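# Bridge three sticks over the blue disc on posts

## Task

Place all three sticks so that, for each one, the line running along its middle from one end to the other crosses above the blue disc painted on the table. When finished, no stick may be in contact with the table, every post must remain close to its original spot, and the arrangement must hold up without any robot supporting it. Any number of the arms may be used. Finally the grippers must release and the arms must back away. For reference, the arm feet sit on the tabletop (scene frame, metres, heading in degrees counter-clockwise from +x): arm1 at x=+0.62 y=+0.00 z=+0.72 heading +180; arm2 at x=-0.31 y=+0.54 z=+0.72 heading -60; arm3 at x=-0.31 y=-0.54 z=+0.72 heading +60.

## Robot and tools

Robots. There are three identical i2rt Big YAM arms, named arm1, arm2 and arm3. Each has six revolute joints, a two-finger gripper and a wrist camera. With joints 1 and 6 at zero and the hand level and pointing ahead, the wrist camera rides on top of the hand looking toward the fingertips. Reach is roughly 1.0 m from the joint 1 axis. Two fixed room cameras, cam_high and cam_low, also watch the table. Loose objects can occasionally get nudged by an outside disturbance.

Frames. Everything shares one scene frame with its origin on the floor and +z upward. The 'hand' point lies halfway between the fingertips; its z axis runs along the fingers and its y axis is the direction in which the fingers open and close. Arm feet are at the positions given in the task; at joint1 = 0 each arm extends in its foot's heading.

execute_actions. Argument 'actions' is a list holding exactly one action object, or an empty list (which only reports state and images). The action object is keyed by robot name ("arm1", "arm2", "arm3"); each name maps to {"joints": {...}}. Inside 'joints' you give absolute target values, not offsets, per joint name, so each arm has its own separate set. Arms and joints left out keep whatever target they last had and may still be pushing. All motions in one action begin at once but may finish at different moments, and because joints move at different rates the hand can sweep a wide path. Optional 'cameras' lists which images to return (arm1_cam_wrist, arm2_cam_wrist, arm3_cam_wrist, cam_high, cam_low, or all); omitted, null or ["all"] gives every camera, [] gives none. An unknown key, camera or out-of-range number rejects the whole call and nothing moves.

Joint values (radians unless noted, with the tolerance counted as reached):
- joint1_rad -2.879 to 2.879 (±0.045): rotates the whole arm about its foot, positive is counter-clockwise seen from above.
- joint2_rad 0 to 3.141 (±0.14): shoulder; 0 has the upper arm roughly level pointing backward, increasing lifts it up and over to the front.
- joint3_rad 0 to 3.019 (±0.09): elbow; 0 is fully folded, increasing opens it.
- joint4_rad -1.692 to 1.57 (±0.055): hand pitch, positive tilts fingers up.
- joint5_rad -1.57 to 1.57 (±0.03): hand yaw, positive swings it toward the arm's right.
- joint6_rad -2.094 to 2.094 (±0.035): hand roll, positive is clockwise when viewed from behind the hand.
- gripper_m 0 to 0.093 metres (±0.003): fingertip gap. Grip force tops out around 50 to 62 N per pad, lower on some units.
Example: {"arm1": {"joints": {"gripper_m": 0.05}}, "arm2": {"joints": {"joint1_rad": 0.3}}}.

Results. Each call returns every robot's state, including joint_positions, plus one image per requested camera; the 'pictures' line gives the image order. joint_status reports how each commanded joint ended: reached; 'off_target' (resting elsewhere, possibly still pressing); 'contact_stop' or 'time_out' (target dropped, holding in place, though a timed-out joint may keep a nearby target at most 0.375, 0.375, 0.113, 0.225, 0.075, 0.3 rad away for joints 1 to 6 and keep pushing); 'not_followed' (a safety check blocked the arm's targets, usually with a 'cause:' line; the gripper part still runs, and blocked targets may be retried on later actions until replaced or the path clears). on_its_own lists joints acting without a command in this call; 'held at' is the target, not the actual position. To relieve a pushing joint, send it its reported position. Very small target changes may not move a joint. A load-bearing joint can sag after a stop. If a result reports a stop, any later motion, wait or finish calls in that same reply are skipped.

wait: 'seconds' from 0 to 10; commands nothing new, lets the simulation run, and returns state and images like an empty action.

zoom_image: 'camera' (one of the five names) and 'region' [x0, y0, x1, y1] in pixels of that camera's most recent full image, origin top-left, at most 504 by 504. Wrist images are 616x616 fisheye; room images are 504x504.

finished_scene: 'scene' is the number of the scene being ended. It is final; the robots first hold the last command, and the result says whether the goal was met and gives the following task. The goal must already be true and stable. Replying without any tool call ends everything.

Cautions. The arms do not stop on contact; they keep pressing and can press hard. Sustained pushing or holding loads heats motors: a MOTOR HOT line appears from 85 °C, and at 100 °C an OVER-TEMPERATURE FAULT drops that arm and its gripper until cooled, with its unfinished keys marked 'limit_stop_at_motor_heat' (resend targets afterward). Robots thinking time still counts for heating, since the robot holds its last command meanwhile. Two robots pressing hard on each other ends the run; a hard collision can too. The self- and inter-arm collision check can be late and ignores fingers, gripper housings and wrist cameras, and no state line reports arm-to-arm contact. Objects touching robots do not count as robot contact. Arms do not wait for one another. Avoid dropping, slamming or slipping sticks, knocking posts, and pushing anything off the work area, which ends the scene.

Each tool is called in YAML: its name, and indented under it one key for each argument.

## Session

execute_actions:
  actions: []

Scene clock: 0.00 s.
Motor temperatures (°C, as the motors report them): arm1=[28 27 35 31 29 28] | arm2=[28 33 33 30 27 27] | arm3=[28 33 34 27 28 28]
arm1.joint_positions: joint1_rad=+0.095 joint2_rad=+0.548 joint3_rad=+1.402 joint4_rad=-1.503 joint5_rad=+0.017 joint6_rad=-0.164 gripper_m=+0.094
arm1.joint_status: not commanded
arm1.hand: x=+0.4370 y=-0.0264 z=+1.2567 quat_wxyz=(+0.022, -0.888, -0.128, +0.441) (m; scene frame)
arm2.joint_positions: joint1_rad=+0.180 joint2_rad=+0.524 joint3_rad=+1.365 joint4_rad=-1.140 joint5_rad=-0.285 joint6_rad=+0.371 gripper_m=+0.094
arm2.joint_status: not commanded
arm2.hand: x=-0.1379 y=+0.3991 z=+1.4101 quat_wxyz=(-0.596, -0.396, -0.698, +0.025) (m; scene frame)
arm3.joint_positions: joint1_rad=+0.394 joint2_rad=+0.580 joint3_rad=+1.464 joint4_rad=-1.187 joint5_rad=+0.158 joint6_rad=-0.062 gripper_m=+0.095
arm3.joint_status: not commanded
arm3.hand: x=-0.2497 y=-0.3203 z=+1.4146 quat_wxyz=(-0.491, +0.515, -0.622, -0.326) (m; scene frame)
pictures: arm1_cam_wrist, arm2_cam_wrist, arm3_cam_wrist, cam_high, cam_low
Images, in order (width x height): arm1_cam_wrist 616x616, arm2_cam_wrist 616x616, arm3_cam_wrist 616x616, cam_high 504x504, cam_low 504x504.

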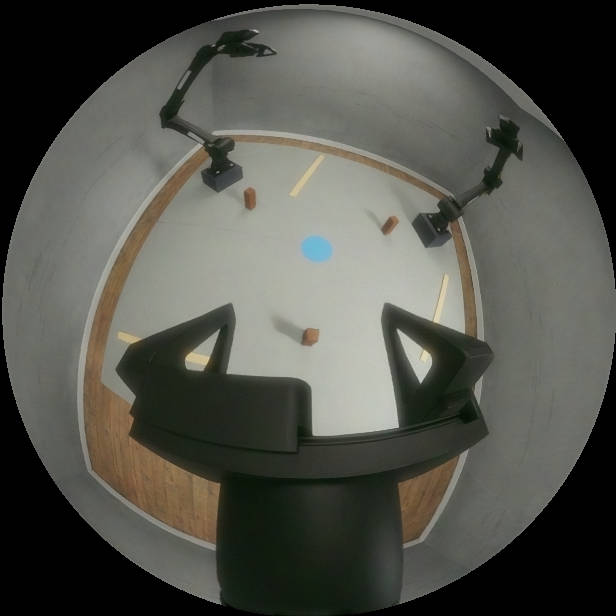

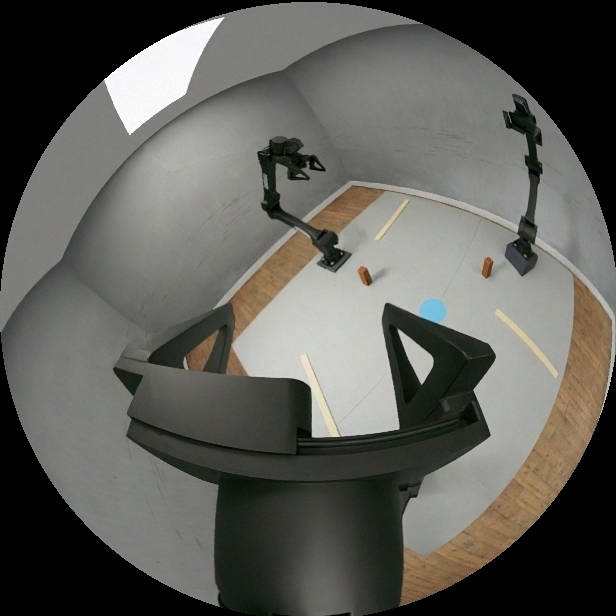

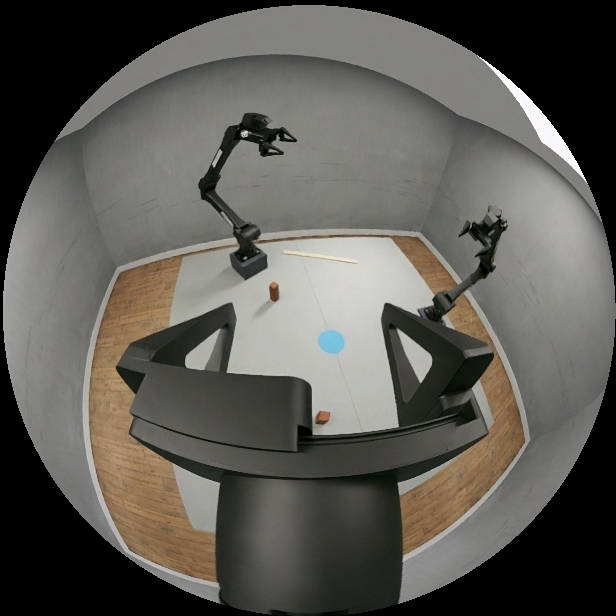

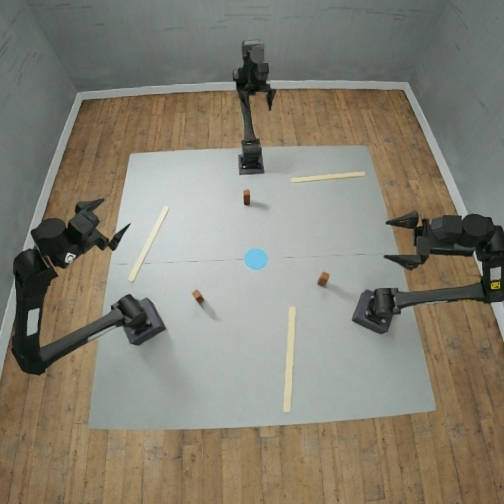

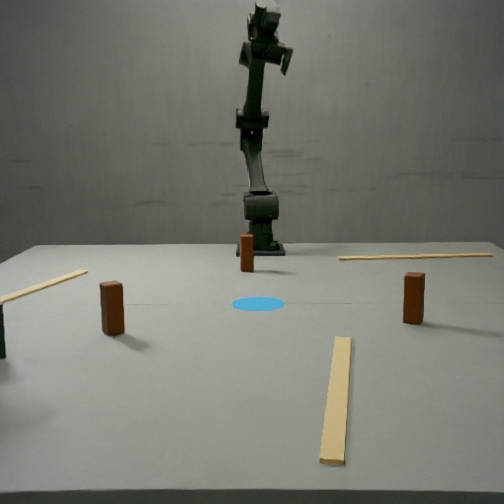

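zoom_image:
  camera: "cam_high"
  region: [230, 140, 390, 300]

zoom_image:
  camera: "cam_high"
  region: [100, 180, 260, 340]

zoom_image:
  camera: "cam_high"
  region: [220, 270, 380, 430]

Region (230, 140, 390, 300) of cam_high's 504x504 image, scaled by 3.150, with more detail than that image has.

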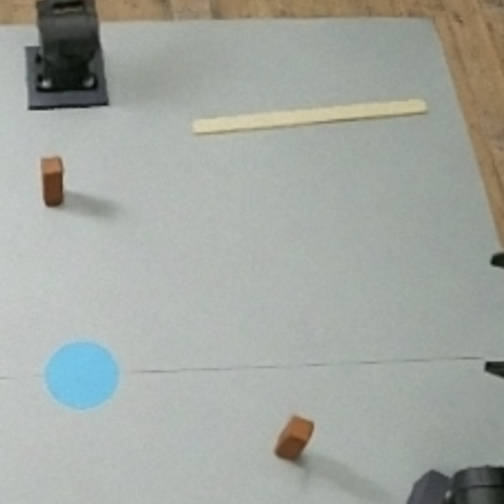

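Region (100, 180, 260, 340) of cam_high's 504x504 image, scaled by 3.150, with more detail than that image has.

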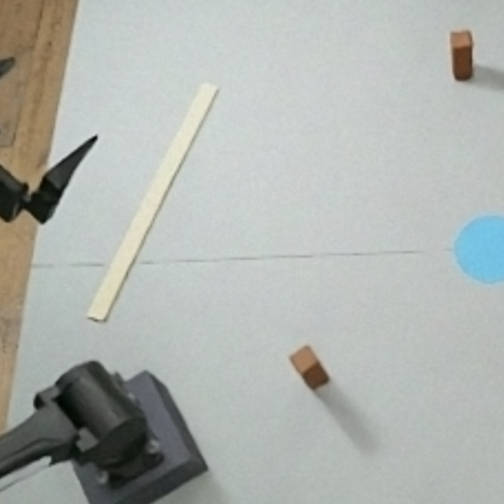

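Region (220, 270, 380, 430) of cam_high's 504x504 image, scaled by 3.150, with more detail than that image has.

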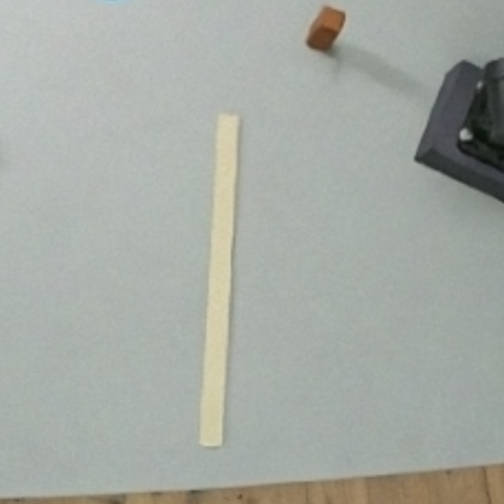

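execute_actions:
  actions:
    - {"arm1": {"joints": {"joint1_rad": 1.253, "joint2_rad": 1.46, "joint3_rad": 0.86, "joint4_rad": -0.80, "joint5_rad": 0.0, "joint6_rad": -0.39}}, "arm2": {"joints": {"joint1_rad": 1.18, "joint2_rad": 1.615, "joint3_rad": 0.725, "joint4_rad": -0.51, "joint5_rad": 0.0, "joint6_rad": 0.485}}, "arm3": {"joints": {"joint1_rad": 0.752, "joint2_rad": 1.64, "joint3_rad": 0.843, "joint4_rad": -0.614, "joint5_rad": 0.0, "joint6_rad": -1.23}}}

Scene clock: 54.03 s.
Motor temperatures (°C, as the motors report them): arm1=[28 27 40 31 29 28] | arm2=[28 32 39 30 27 27] | arm3=[28 33 39 28 28 28]
arm1.joint_positions: joint1_rad=+1.251 joint2_rad=+1.456 joint3_rad=+0.855 joint4_rad=-0.816 joint5_rad=-0.001 joint6_rad=-0.377 gripper_m=+0.094
arm1.joint_status: all done
arm1.hand: x=+0.5048 y=-0.3824 z=+0.7821 quat_wxyz=(-0.031, -0.674, -0.735, +0.062) (m; scene frame)
arm2.joint_positions: joint1_rad=+1.181 joint2_rad=+1.611 joint3_rad=+0.721 joint4_rad=-0.524 joint5_rad=-0.001 joint6_rad=+0.474 gripper_m=+0.094
arm2.joint_status: all done
arm2.hand: x=+0.0701 y=+0.5909 z=+0.7869 quat_wxyz=(-0.075, -0.166, -0.983, -0.032) (m; scene frame)
arm3.joint_positions: joint1_rad=+0.751 joint2_rad=+1.643 joint3_rad=+0.820 joint4_rad=-0.629 joint5_rad=+0.003 joint6_rad=-1.219 gripper_m=+0.095
arm3.joint_status: all done
arm3.hand: x=-0.4007 y=-0.1413 z=+0.7764 quat_wxyz=(-0.054, +0.996, -0.062, -0.019) (m; scene frame)
pictures: arm1_cam_wrist, arm2_cam_wrist, arm3_cam_wrist, cam_high, cam_low
Images, in order (width x height): arm1_cam_wrist 616x616, arm2_cam_wrist 616x616, arm3_cam_wrist 616x616, cam_high 504x504, cam_low 504x504.

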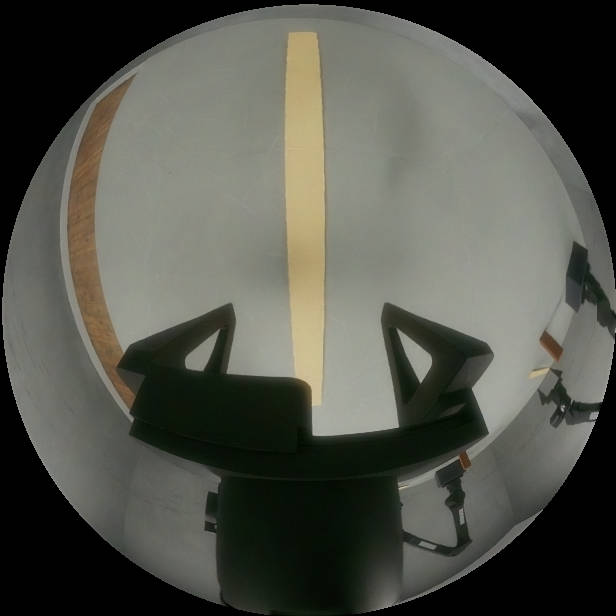

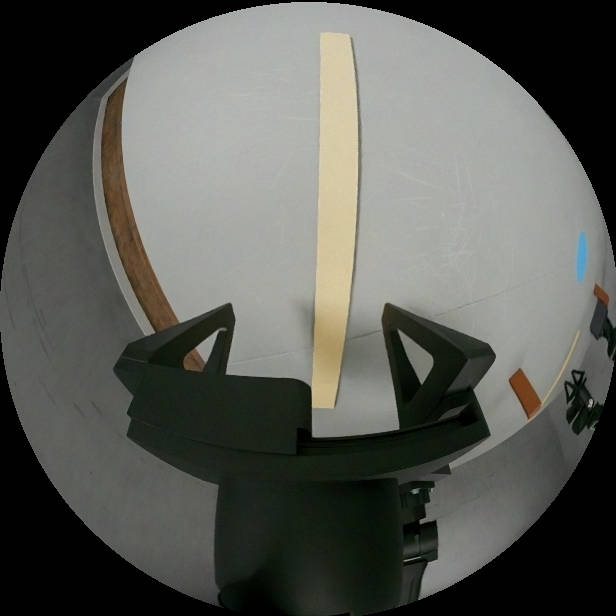

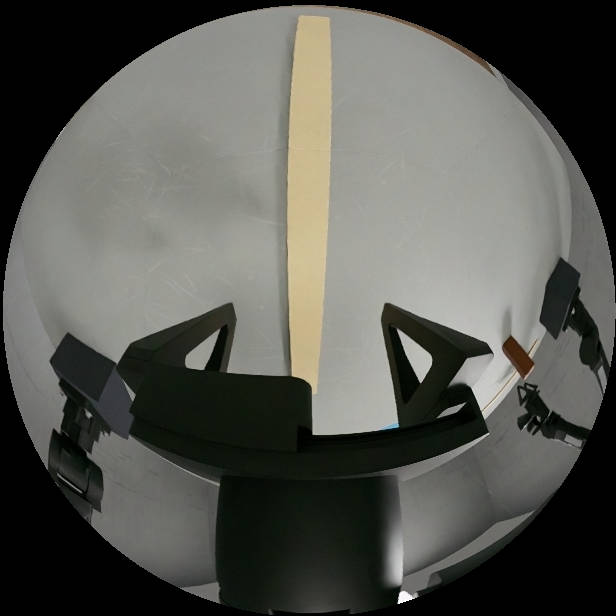

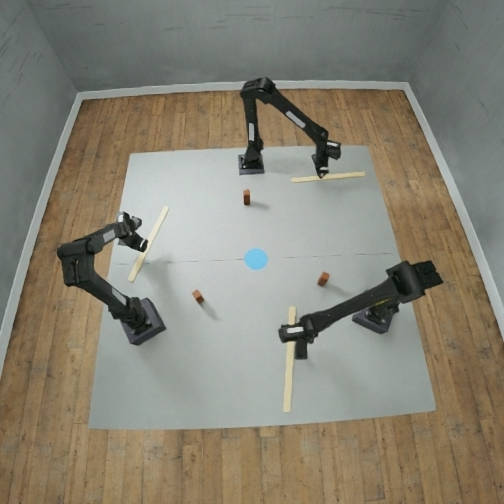

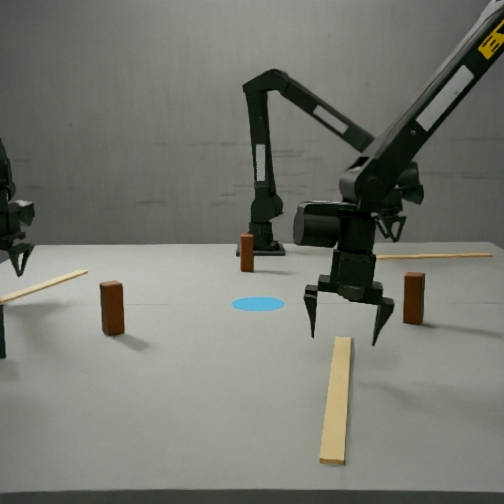

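zoom_image:
  camera: "arm1_cam_wrist"
  region: [230, 290, 398, 458]

zoom_image:
  camera: "arm2_cam_wrist"
  region: [230, 290, 398, 458]

zoom_image:
  camera: "arm3_cam_wrist"
  region: [230, 290, 398, 458]

Region (230, 290, 398, 458) of arm1_cam_wrist's 616x616 image, scaled by 3.000, with more detail than that image has.

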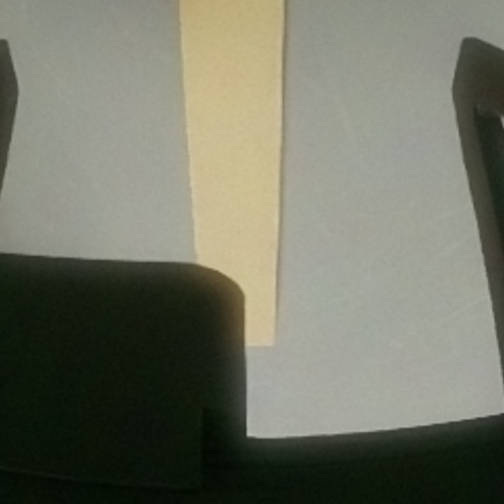

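Region (230, 290, 398, 458) of arm2_cam_wrist's 616x616 image, scaled by 3.000, with more detail than that image has.

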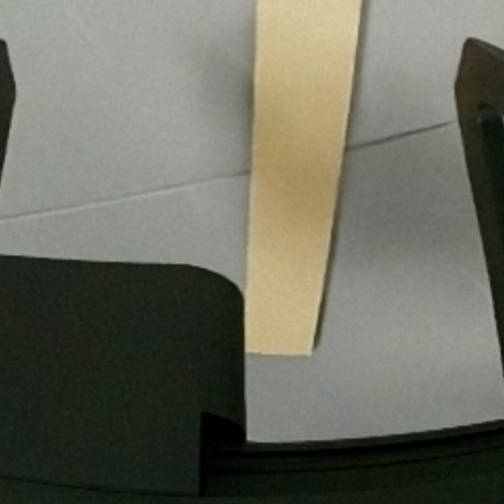

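Region (230, 290, 398, 458) of arm3_cam_wrist's 616x616 image, scaled by 3.000, with more detail than that image has.

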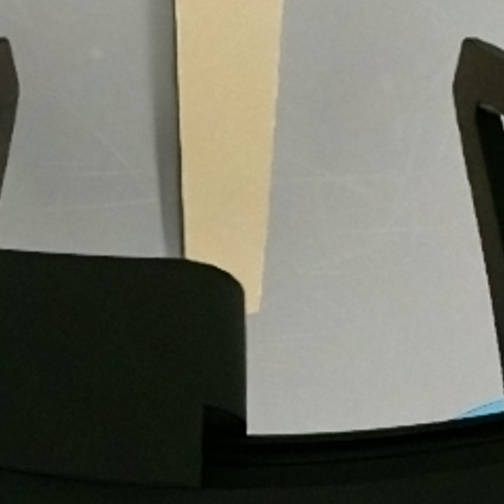

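execute_actions:
  actions:
    - {"arm1": {"joints": {"joint1_rad": 1.229, "joint2_rad": 1.605, "joint6_rad": -0.415, "gripper_m": 0.06}}, "arm2": {"joints": {"joint1_rad": 1.169, "joint2_rad": 1.785, "gripper_m": 0.06}}, "arm3": {"joints": {"joint1_rad": 0.738, "joint2_rad": 1.81, "joint3_rad": 0.94, "joint4_rad": -0.655, "joint6_rad": -1.19, "gripper_m": 0.075}}}

Scene clock: 88.47 s.
Motor temperatures (°C, as the motors report them): arm1=[28 28 39 31 29 28] | arm2=[28 33 37 30 27 27] | arm3=[28 34 38 27 28 28]
arm1.joint_positions: joint1_rad=+1.239 joint2_rad=+1.602 joint3_rad=+0.858 joint4_rad=-0.807 joint5_rad=+0.000 joint6_rad=-0.402 gripper_m=+0.060
arm1.joint_status: all done
arm1.hand: x=+0.5039 y=-0.3696 z=+0.7292 quat_wxyz=(-0.002, -0.671, -0.741, +0.001) (m; scene frame)
arm2.joint_positions: joint1_rad=+1.177 joint2_rad=+1.778 joint3_rad=+0.723 joint4_rad=-0.516 joint5_rad=+0.000 joint6_rad=+0.475 gripper_m=+0.060
arm2.joint_status: all done
arm2.hand: x=+0.0417 y=+0.5863 z=+0.7293 quat_wxyz=(+0.000, -0.169, -0.986, -0.008) (m; scene frame)
arm3.joint_positions: joint1_rad=+0.747 joint2_rad=+1.822 joint3_rad=+0.916 joint4_rad=-0.646 joint5_rad=+0.003 joint6_rad=-1.200 gripper_m=+0.075
arm3.joint_status: all done
arm3.hand: x=-0.4029 y=-0.1259 z=+0.7309 quat_wxyz=(-0.005, +0.997, -0.074, -0.005) (m; scene frame)
pictures: arm1_cam_wrist, arm2_cam_wrist, arm3_cam_wrist, cam_high, cam_low
Images, in order (width x height): arm1_cam_wrist 616x616, arm2_cam_wrist 616x616, arm3_cam_wrist 616x616, cam_high 504x504, cam_low 504x504.

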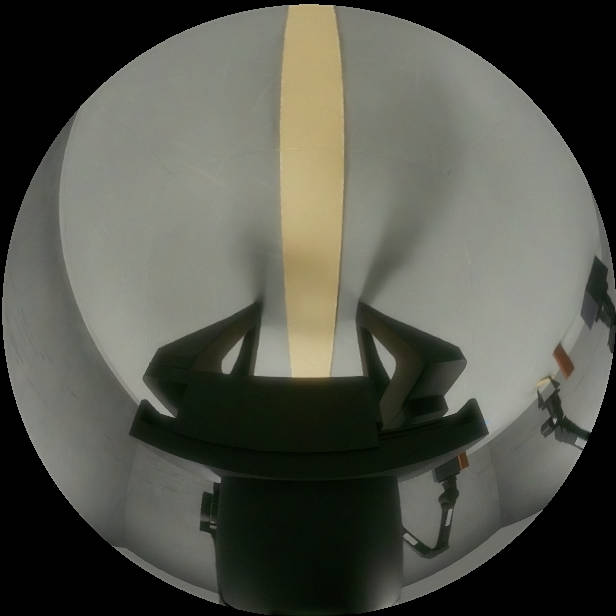

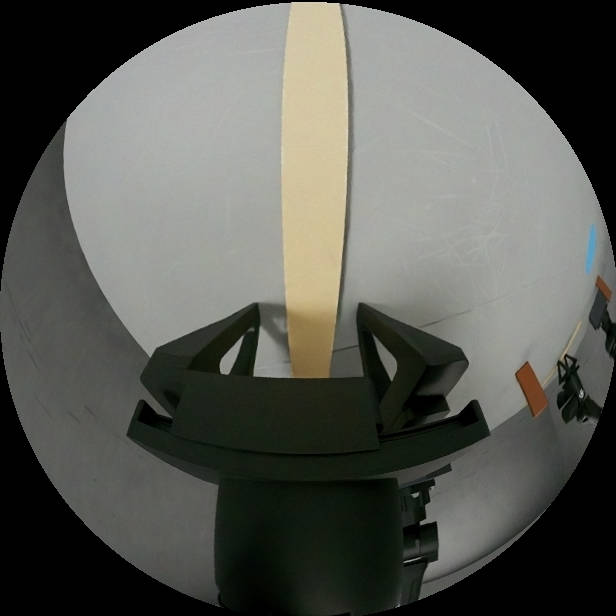

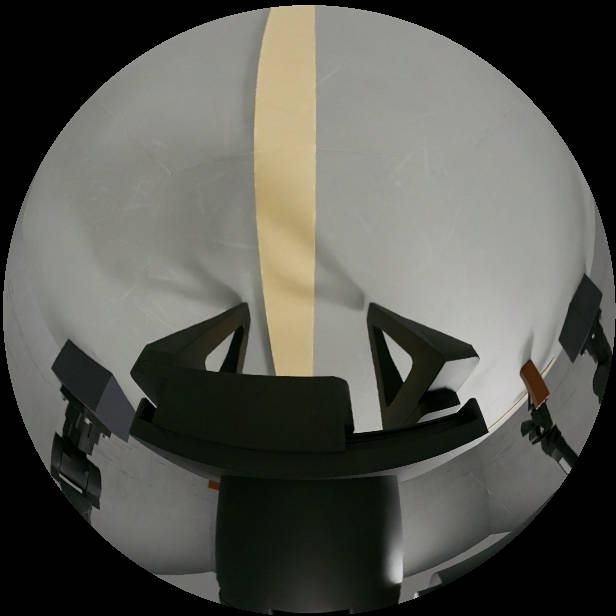

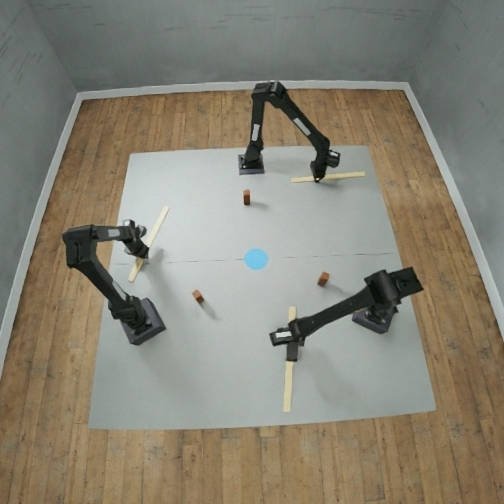

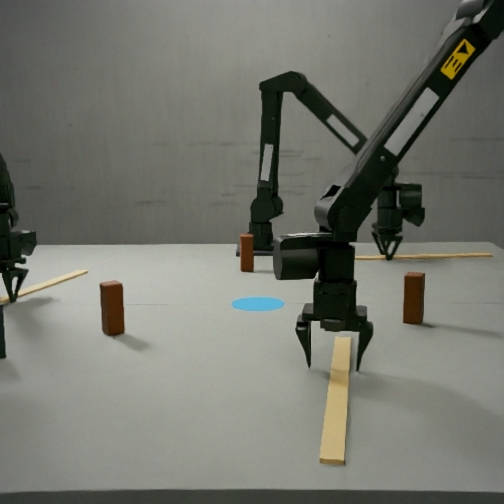

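zoom_image:
  camera: "cam_low"
  region: [280, 300, 400, 400]

zoom_image:
  camera: "arm3_cam_wrist"
  region: [210, 240, 410, 380]

zoom_image:
  camera: "arm1_cam_wrist"
  region: [210, 240, 410, 380]

zoom_image:
  camera: "arm2_cam_wrist"
  region: [210, 240, 410, 380]

Region (280, 300, 400, 400) of cam_low's 504x504 image, scaled by 4.200, with more detail than that image has.

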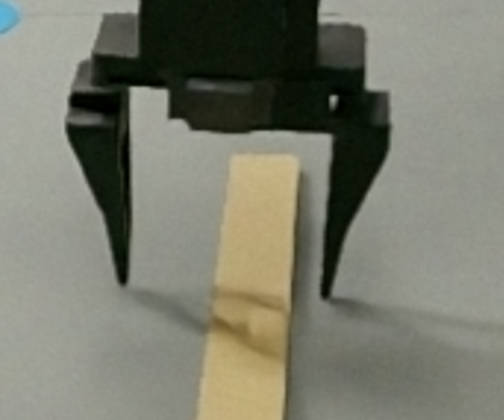

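Region (210, 240, 410, 380) of arm3_cam_wrist's 616x616 image, scaled by 2.520, with more detail than that image has; it fills the top 353 rows of this view, and the rest is white.

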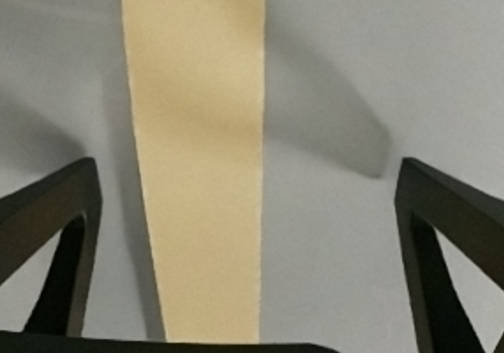

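Region (210, 240, 410, 380) of arm1_cam_wrist's 616x616 image, scaled by 2.520, with more detail than that image has; it fills the top 353 rows of this view, and the rest is white.

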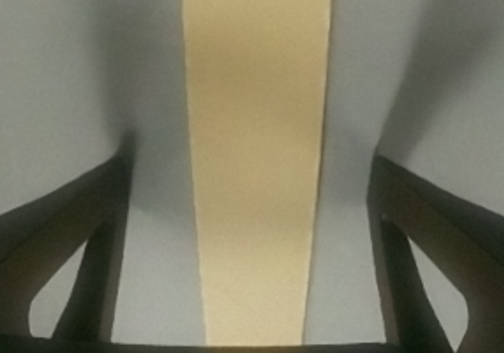

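Region (210, 240, 410, 380) of arm2_cam_wrist's 616x616 image, scaled by 2.520, with more detail than that image has; it fills the top 353 rows of this view, and the rest is white.

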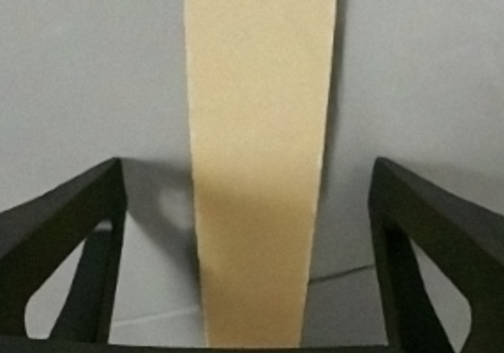

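execute_actions:
  actions:
    - {"arm1": {"joints": {"gripper_m": 0.01}}, "arm2": {"joints": {"gripper_m": 0.01}}, "arm3": {"joints": {"joint4_rad": -0.70, "gripper_m": 0.01}}}

Scene clock: 94.30 s.
Motor temperatures (°C, as the motors report them): arm1=[28 28 39 31 29 28] | arm2=[28 33 36 30 27 27] | arm3=[28 34 38 27 28 28]
arm1.joint_positions: joint1_rad=+1.239 joint2_rad=+1.602 joint3_rad=+0.858 joint4_rad=-0.807 joint5_rad=+0.000 joint6_rad=-0.402 gripper_m=+0.027
arm1.joint_status: gripper_m off_target (ended at +0.027, target +0.010)
arm1.hand: x=+0.5039 y=-0.3696 z=+0.7292 quat_wxyz=(-0.002, -0.671, -0.741, +0.001) (m; scene frame)
arm2.joint_positions: joint1_rad=+1.176 joint2_rad=+1.778 joint3_rad=+0.723 joint4_rad=-0.516 joint5_rad=+0.000 joint6_rad=+0.475 gripper_m=+0.027
arm2.joint_status: gripper_m off_target (ended at +0.027, target +0.010)
arm2.hand: x=+0.0417 y=+0.5861 z=+0.7293 quat_wxyz=(+0.000, -0.169, -0.986, -0.008) (m; scene frame)
arm3.joint_positions: joint1_rad=+0.747 joint2_rad=+1.822 joint3_rad=+0.916 joint4_rad=-0.688 joint5_rad=+0.003 joint6_rad=-1.199 gripper_m=+0.026
arm3.joint_status: gripper_m off_target (ended at +0.026, target +0.010); the others done
arm3.hand: x=-0.4007 y=-0.1360 z=+0.7310 quat_wxyz=(+0.015, +0.997, -0.074, +0.001) (m; scene frame)
pictures: arm1_cam_wrist, arm2_cam_wrist, arm3_cam_wrist, cam_high, cam_low
Images, in order (width x height): arm1_cam_wrist 616x616, arm2_cam_wrist 616x616, arm3_cam_wrist 616x616, cam_high 504x504, cam_low 504x504.

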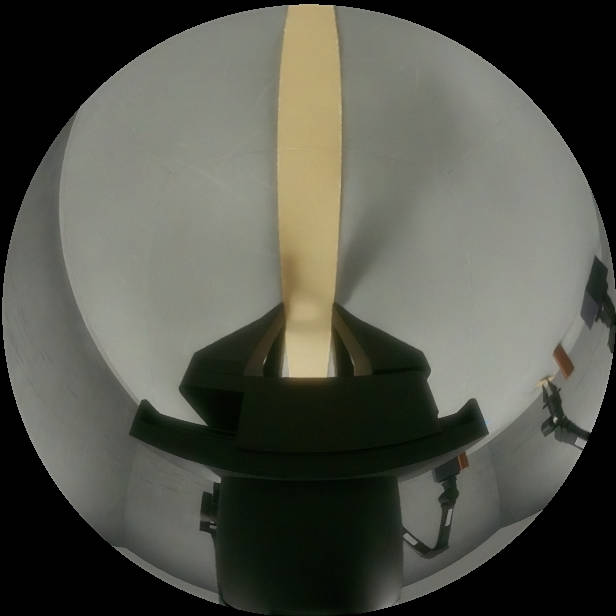

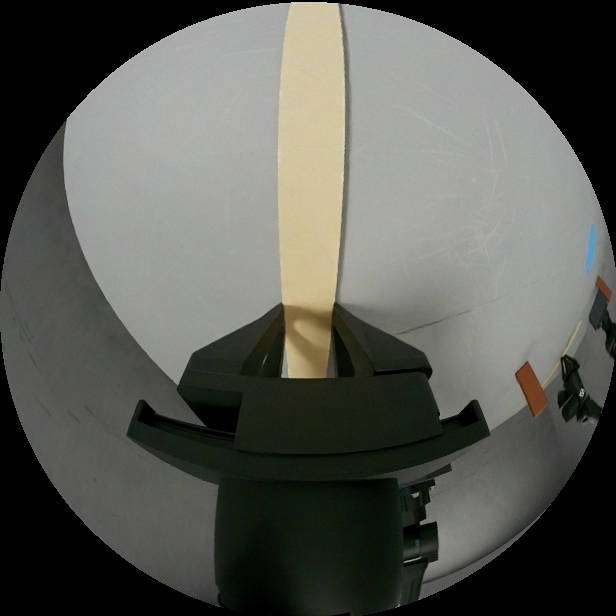

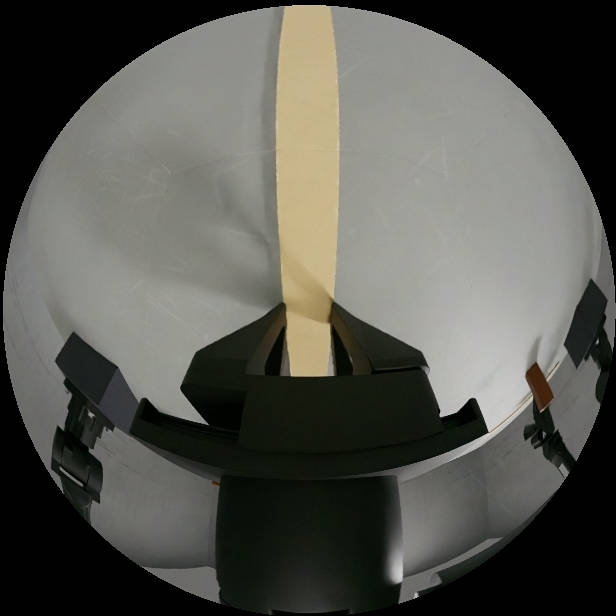

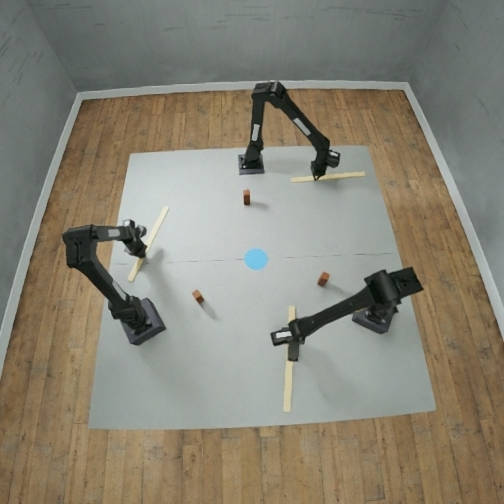

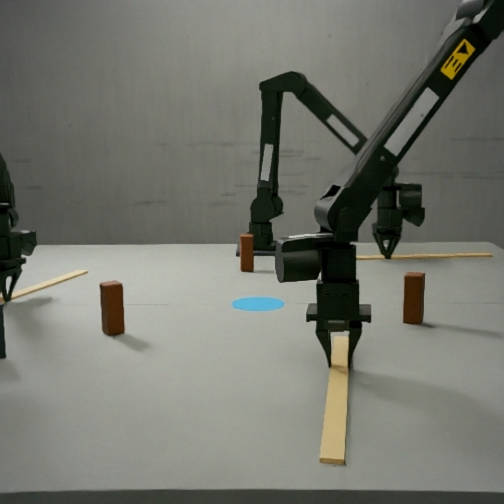

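execute_actions:
  actions:
    - {"arm1": {"joints": {"joint1_rad": 0.55, "joint2_rad": 1.268, "joint3_rad": 0.975, "joint6_rad": -0.216}}, "arm2": {"joints": {"joint1_rad": 0.55, "joint2_rad": 1.407, "joint3_rad": 0.858, "joint6_rad": -0.272}}, "arm3": {"joints": {"joint1_rad": 0.55, "joint2_rad": 1.38, "joint3_rad": 0.875, "joint6_rad": -0.221}}}

Scene clock: 126.27 s.
Motor temperatures (°C, as the motors report them): arm1=[28 28 39 31 29 28] | arm2=[28 34 36 30 27 27] | arm3=[28 34 38 27 28 28]
arm1.joint_positions: joint1_rad=+0.553 joint2_rad=+1.269 joint3_rad=+0.942 joint4_rad=-0.807 joint5_rad=+0.002 joint6_rad=-0.229 gripper_m=+0.027
arm1.joint_status: all done
arm1.hand: x=+0.2510 y=-0.2434 z=+0.8938 quat_wxyz=(-0.032, -0.898, -0.386, +0.208) (m; scene frame)
arm2.joint_positions: joint1_rad=+0.547 joint2_rad=+1.398 joint3_rad=+0.836 joint4_rad=-0.513 joint5_rad=+0.001 joint6_rad=-0.261 gripper_m=+0.027
arm2.joint_status: all done
arm2.hand: x=+0.0980 y=+0.3153 z=+0.9116 quat_wxyz=(-0.228, -0.114, -0.963, +0.083) (m; scene frame)
arm3.joint_positions: joint1_rad=+0.542 joint2_rad=+1.380 joint3_rad=+0.860 joint4_rad=-0.694 joint5_rad=+0.002 joint6_rad=-0.232 gripper_m=+0.026
arm3.joint_status: all done
arm3.hand: x=-0.3162 y=-0.1021 z=+0.8912 quat_wxyz=(-0.133, +0.777, -0.605, -0.111) (m; scene frame)
pictures: arm1_cam_wrist, arm2_cam_wrist, arm3_cam_wrist, cam_high, cam_low
Images, in order (width x height): arm1_cam_wrist 616x616, arm2_cam_wrist 616x616, arm3_cam_wrist 616x616, cam_high 504x504, cam_low 504x504.

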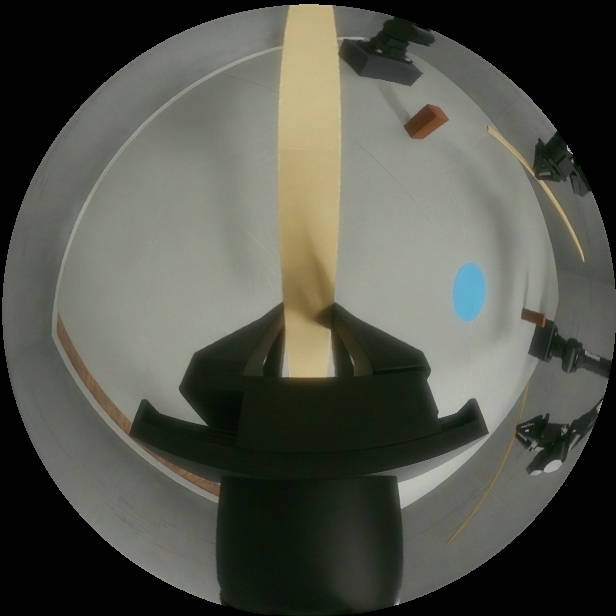

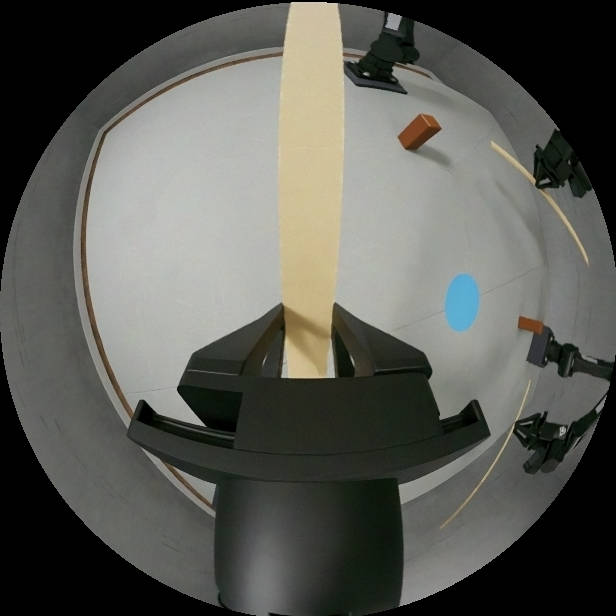

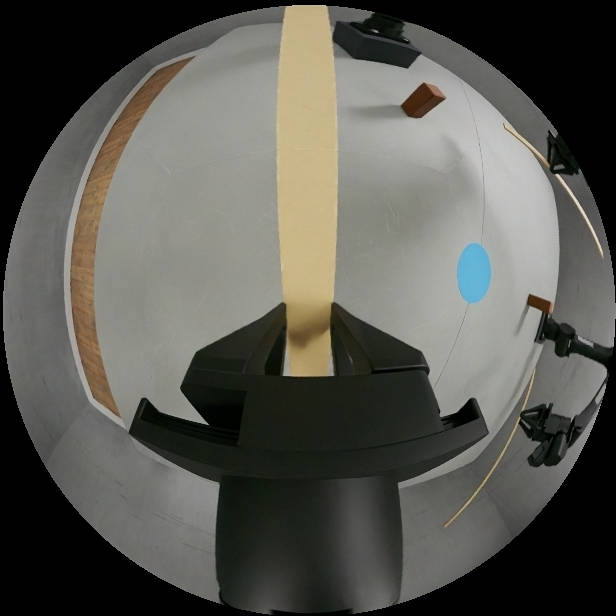

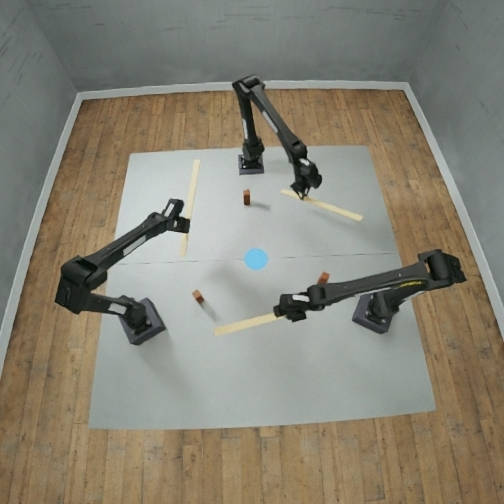

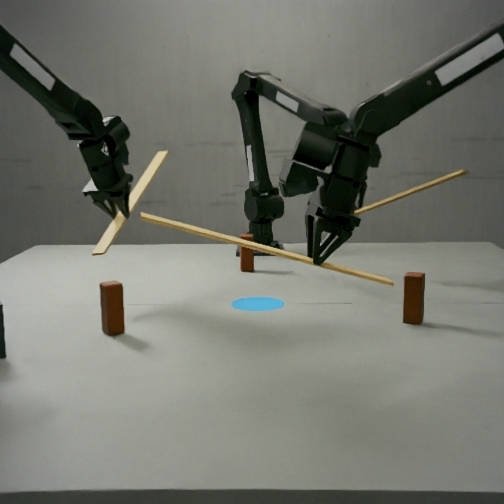

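zoom_image:
  camera: "arm1_cam_wrist"
  region: [250, 0, 376, 126]

zoom_image:
  camera: "arm2_cam_wrist"
  region: [250, 0, 376, 126]

zoom_image:
  camera: "arm3_cam_wrist"
  region: [250, 0, 376, 126]

zoom_image:
  camera: "cam_low"
  region: [120, 120, 420, 320]

Region (250, 0, 376, 126) of arm1_cam_wrist's 616x616 image, scaled by 4.000, with more detail than that image has.

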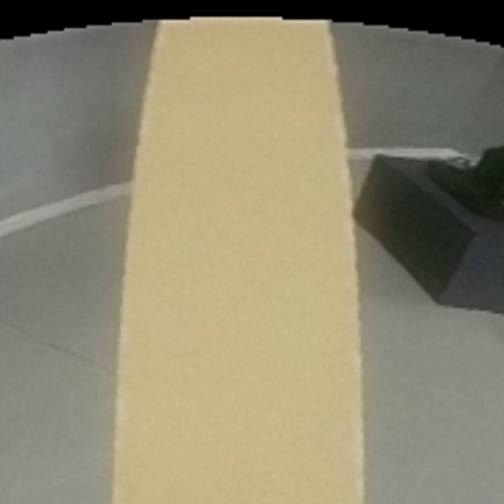

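Region (250, 0, 376, 126) of arm2_cam_wrist's 616x616 image, scaled by 4.000, with more detail than that image has.

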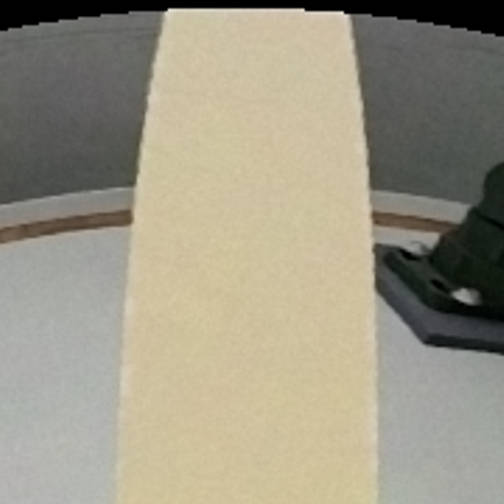

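Region (250, 0, 376, 126) of arm3_cam_wrist's 616x616 image, scaled by 4.000, with more detail than that image has.

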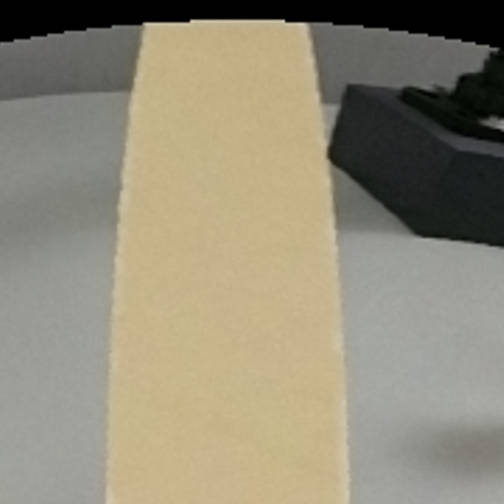

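Region (120, 120, 420, 320) of cam_low's 504x504 image, scaled by 1.680, with more detail than that image has.

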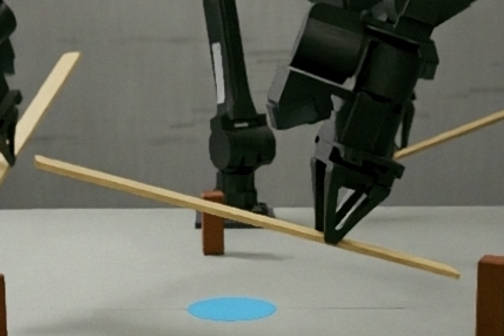

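execute_actions:
  actions:
    - {"arm1": {"joints": {"joint1_rad": -0.053, "joint2_rad": 1.24, "joint3_rad": 0.92, "joint4_rad": -0.996}}, "arm2": {"joints": {"joint1_rad": -0.047, "joint3_rad": 0.803, "joint4_rad": -0.733}}, "arm3": {"joints": {"joint1_rad": -0.032, "joint2_rad": 1.345, "joint3_rad": 0.845, "joint4_rad": -0.801}}}

Scene clock: 143.90 s.
Motor temperatures (°C, as the motors report them): arm1=[28 28 42 31 29 28] | arm2=[28 33 39 30 27 27] | arm3=[28 34 39 27 28 28]
arm1.joint_positions: joint1_rad=-0.051 joint2_rad=+1.251 joint3_rad=+0.928 joint4_rad=-0.987 joint5_rad=+0.001 joint6_rad=-0.227 gripper_m=+0.027
arm1.joint_status: all done
arm1.hand: x=+0.2263 y=+0.0073 z=+0.8829 quat_wxyz=(+0.023, -0.987, -0.102, +0.125) (m; scene frame)
arm2.joint_positions: joint1_rad=-0.049 joint2_rad=+1.401 joint3_rad=+0.808 joint4_rad=-0.725 joint5_rad=+0.001 joint6_rad=-0.264 gripper_m=+0.027
arm2.joint_status: all done
arm2.hand: x=-0.1241 y=+0.1784 z=+0.8775 quat_wxyz=(-0.096, -0.399, -0.909, +0.072) (m; scene frame)
arm3.joint_positions: joint1_rad=-0.032 joint2_rad=+1.362 joint3_rad=+0.838 joint4_rad=-0.792 joint5_rad=+0.001 joint6_rad=-0.229 gripper_m=+0.026
arm3.joint_status: all done
arm3.hand: x=-0.0963 y=-0.1947 z=+0.8810 quat_wxyz=(-0.112, +0.578, -0.807, -0.048) (m; scene frame)
pictures: arm1_cam_wrist, arm2_cam_wrist, arm3_cam_wrist, cam_high, cam_low
Images, in order (width x height): arm1_cam_wrist 616x616, arm2_cam_wrist 616x616, arm3_cam_wrist 616x616, cam_high 504x504, cam_low 504x504.

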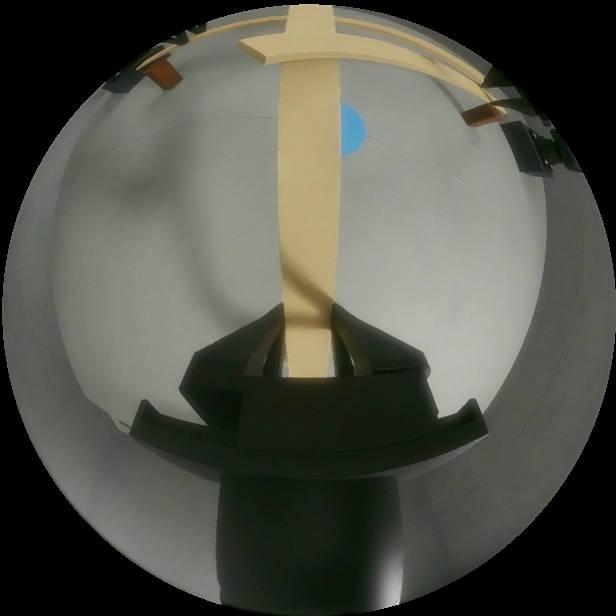

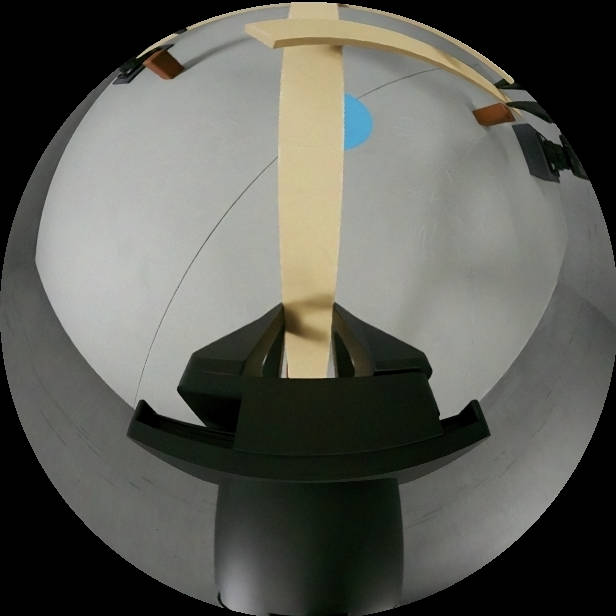

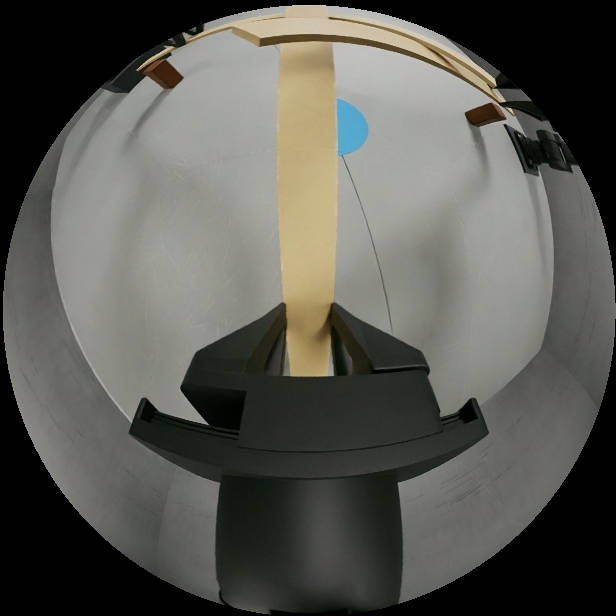

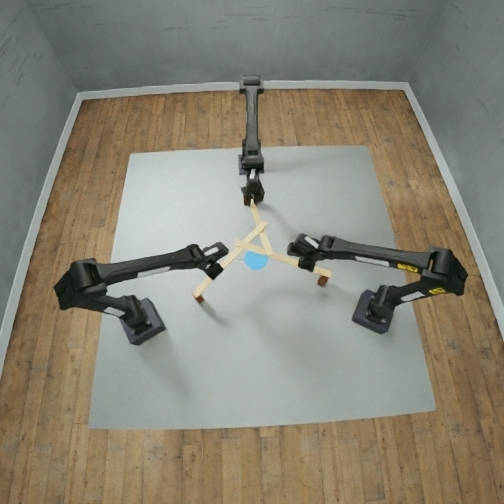

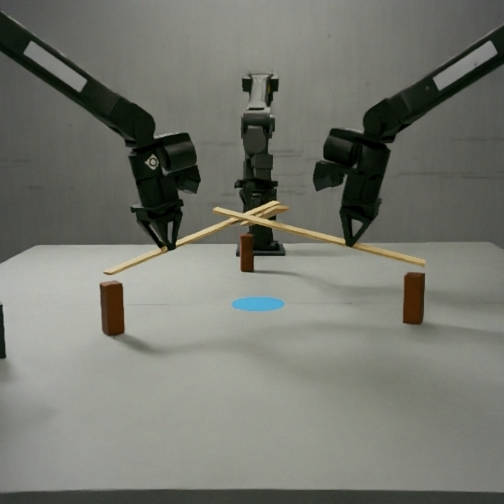

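zoom_image:
  camera: "cam_low"
  region: [80, 190, 260, 340]

zoom_image:
  camera: "cam_low"
  region: [200, 180, 440, 330]

zoom_image:
  camera: "cam_high"
  region: [180, 170, 340, 320]

Region (80, 190, 260, 340) of cam_low's 504x504 image, scaled by 2.800, with more detail than that image has.

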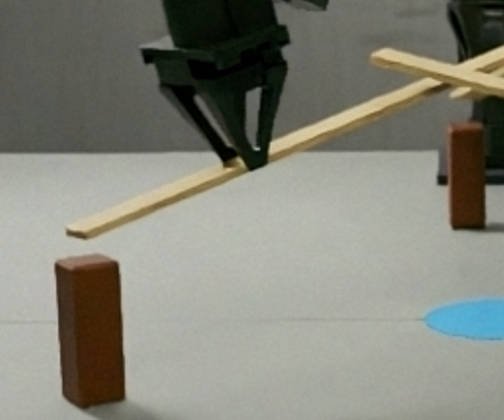

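Region (200, 180, 440, 330) of cam_low's 504x504 image, scaled by 2.100, with more detail than that image has; it fills the top 315 rows of this view, and the rest is white.

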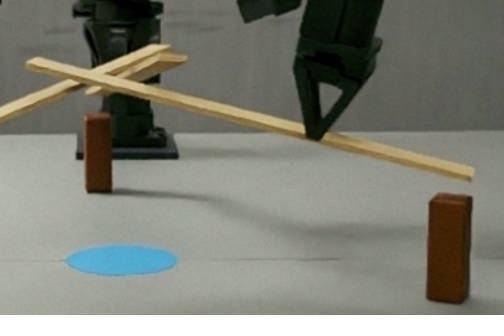

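Region (180, 170, 340, 320) of cam_high's 504x504 image, scaled by 3.150, with more detail than that image has; it fills the top 472 rows of this view, and the rest is white.

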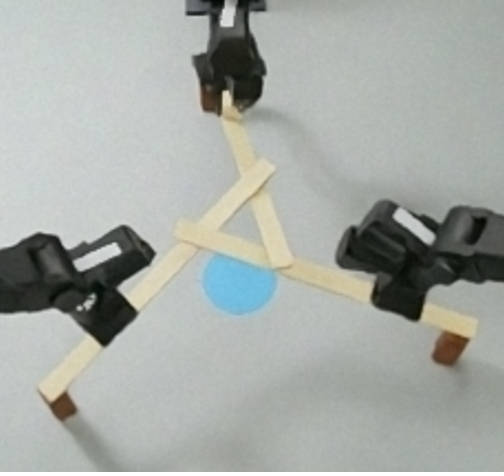

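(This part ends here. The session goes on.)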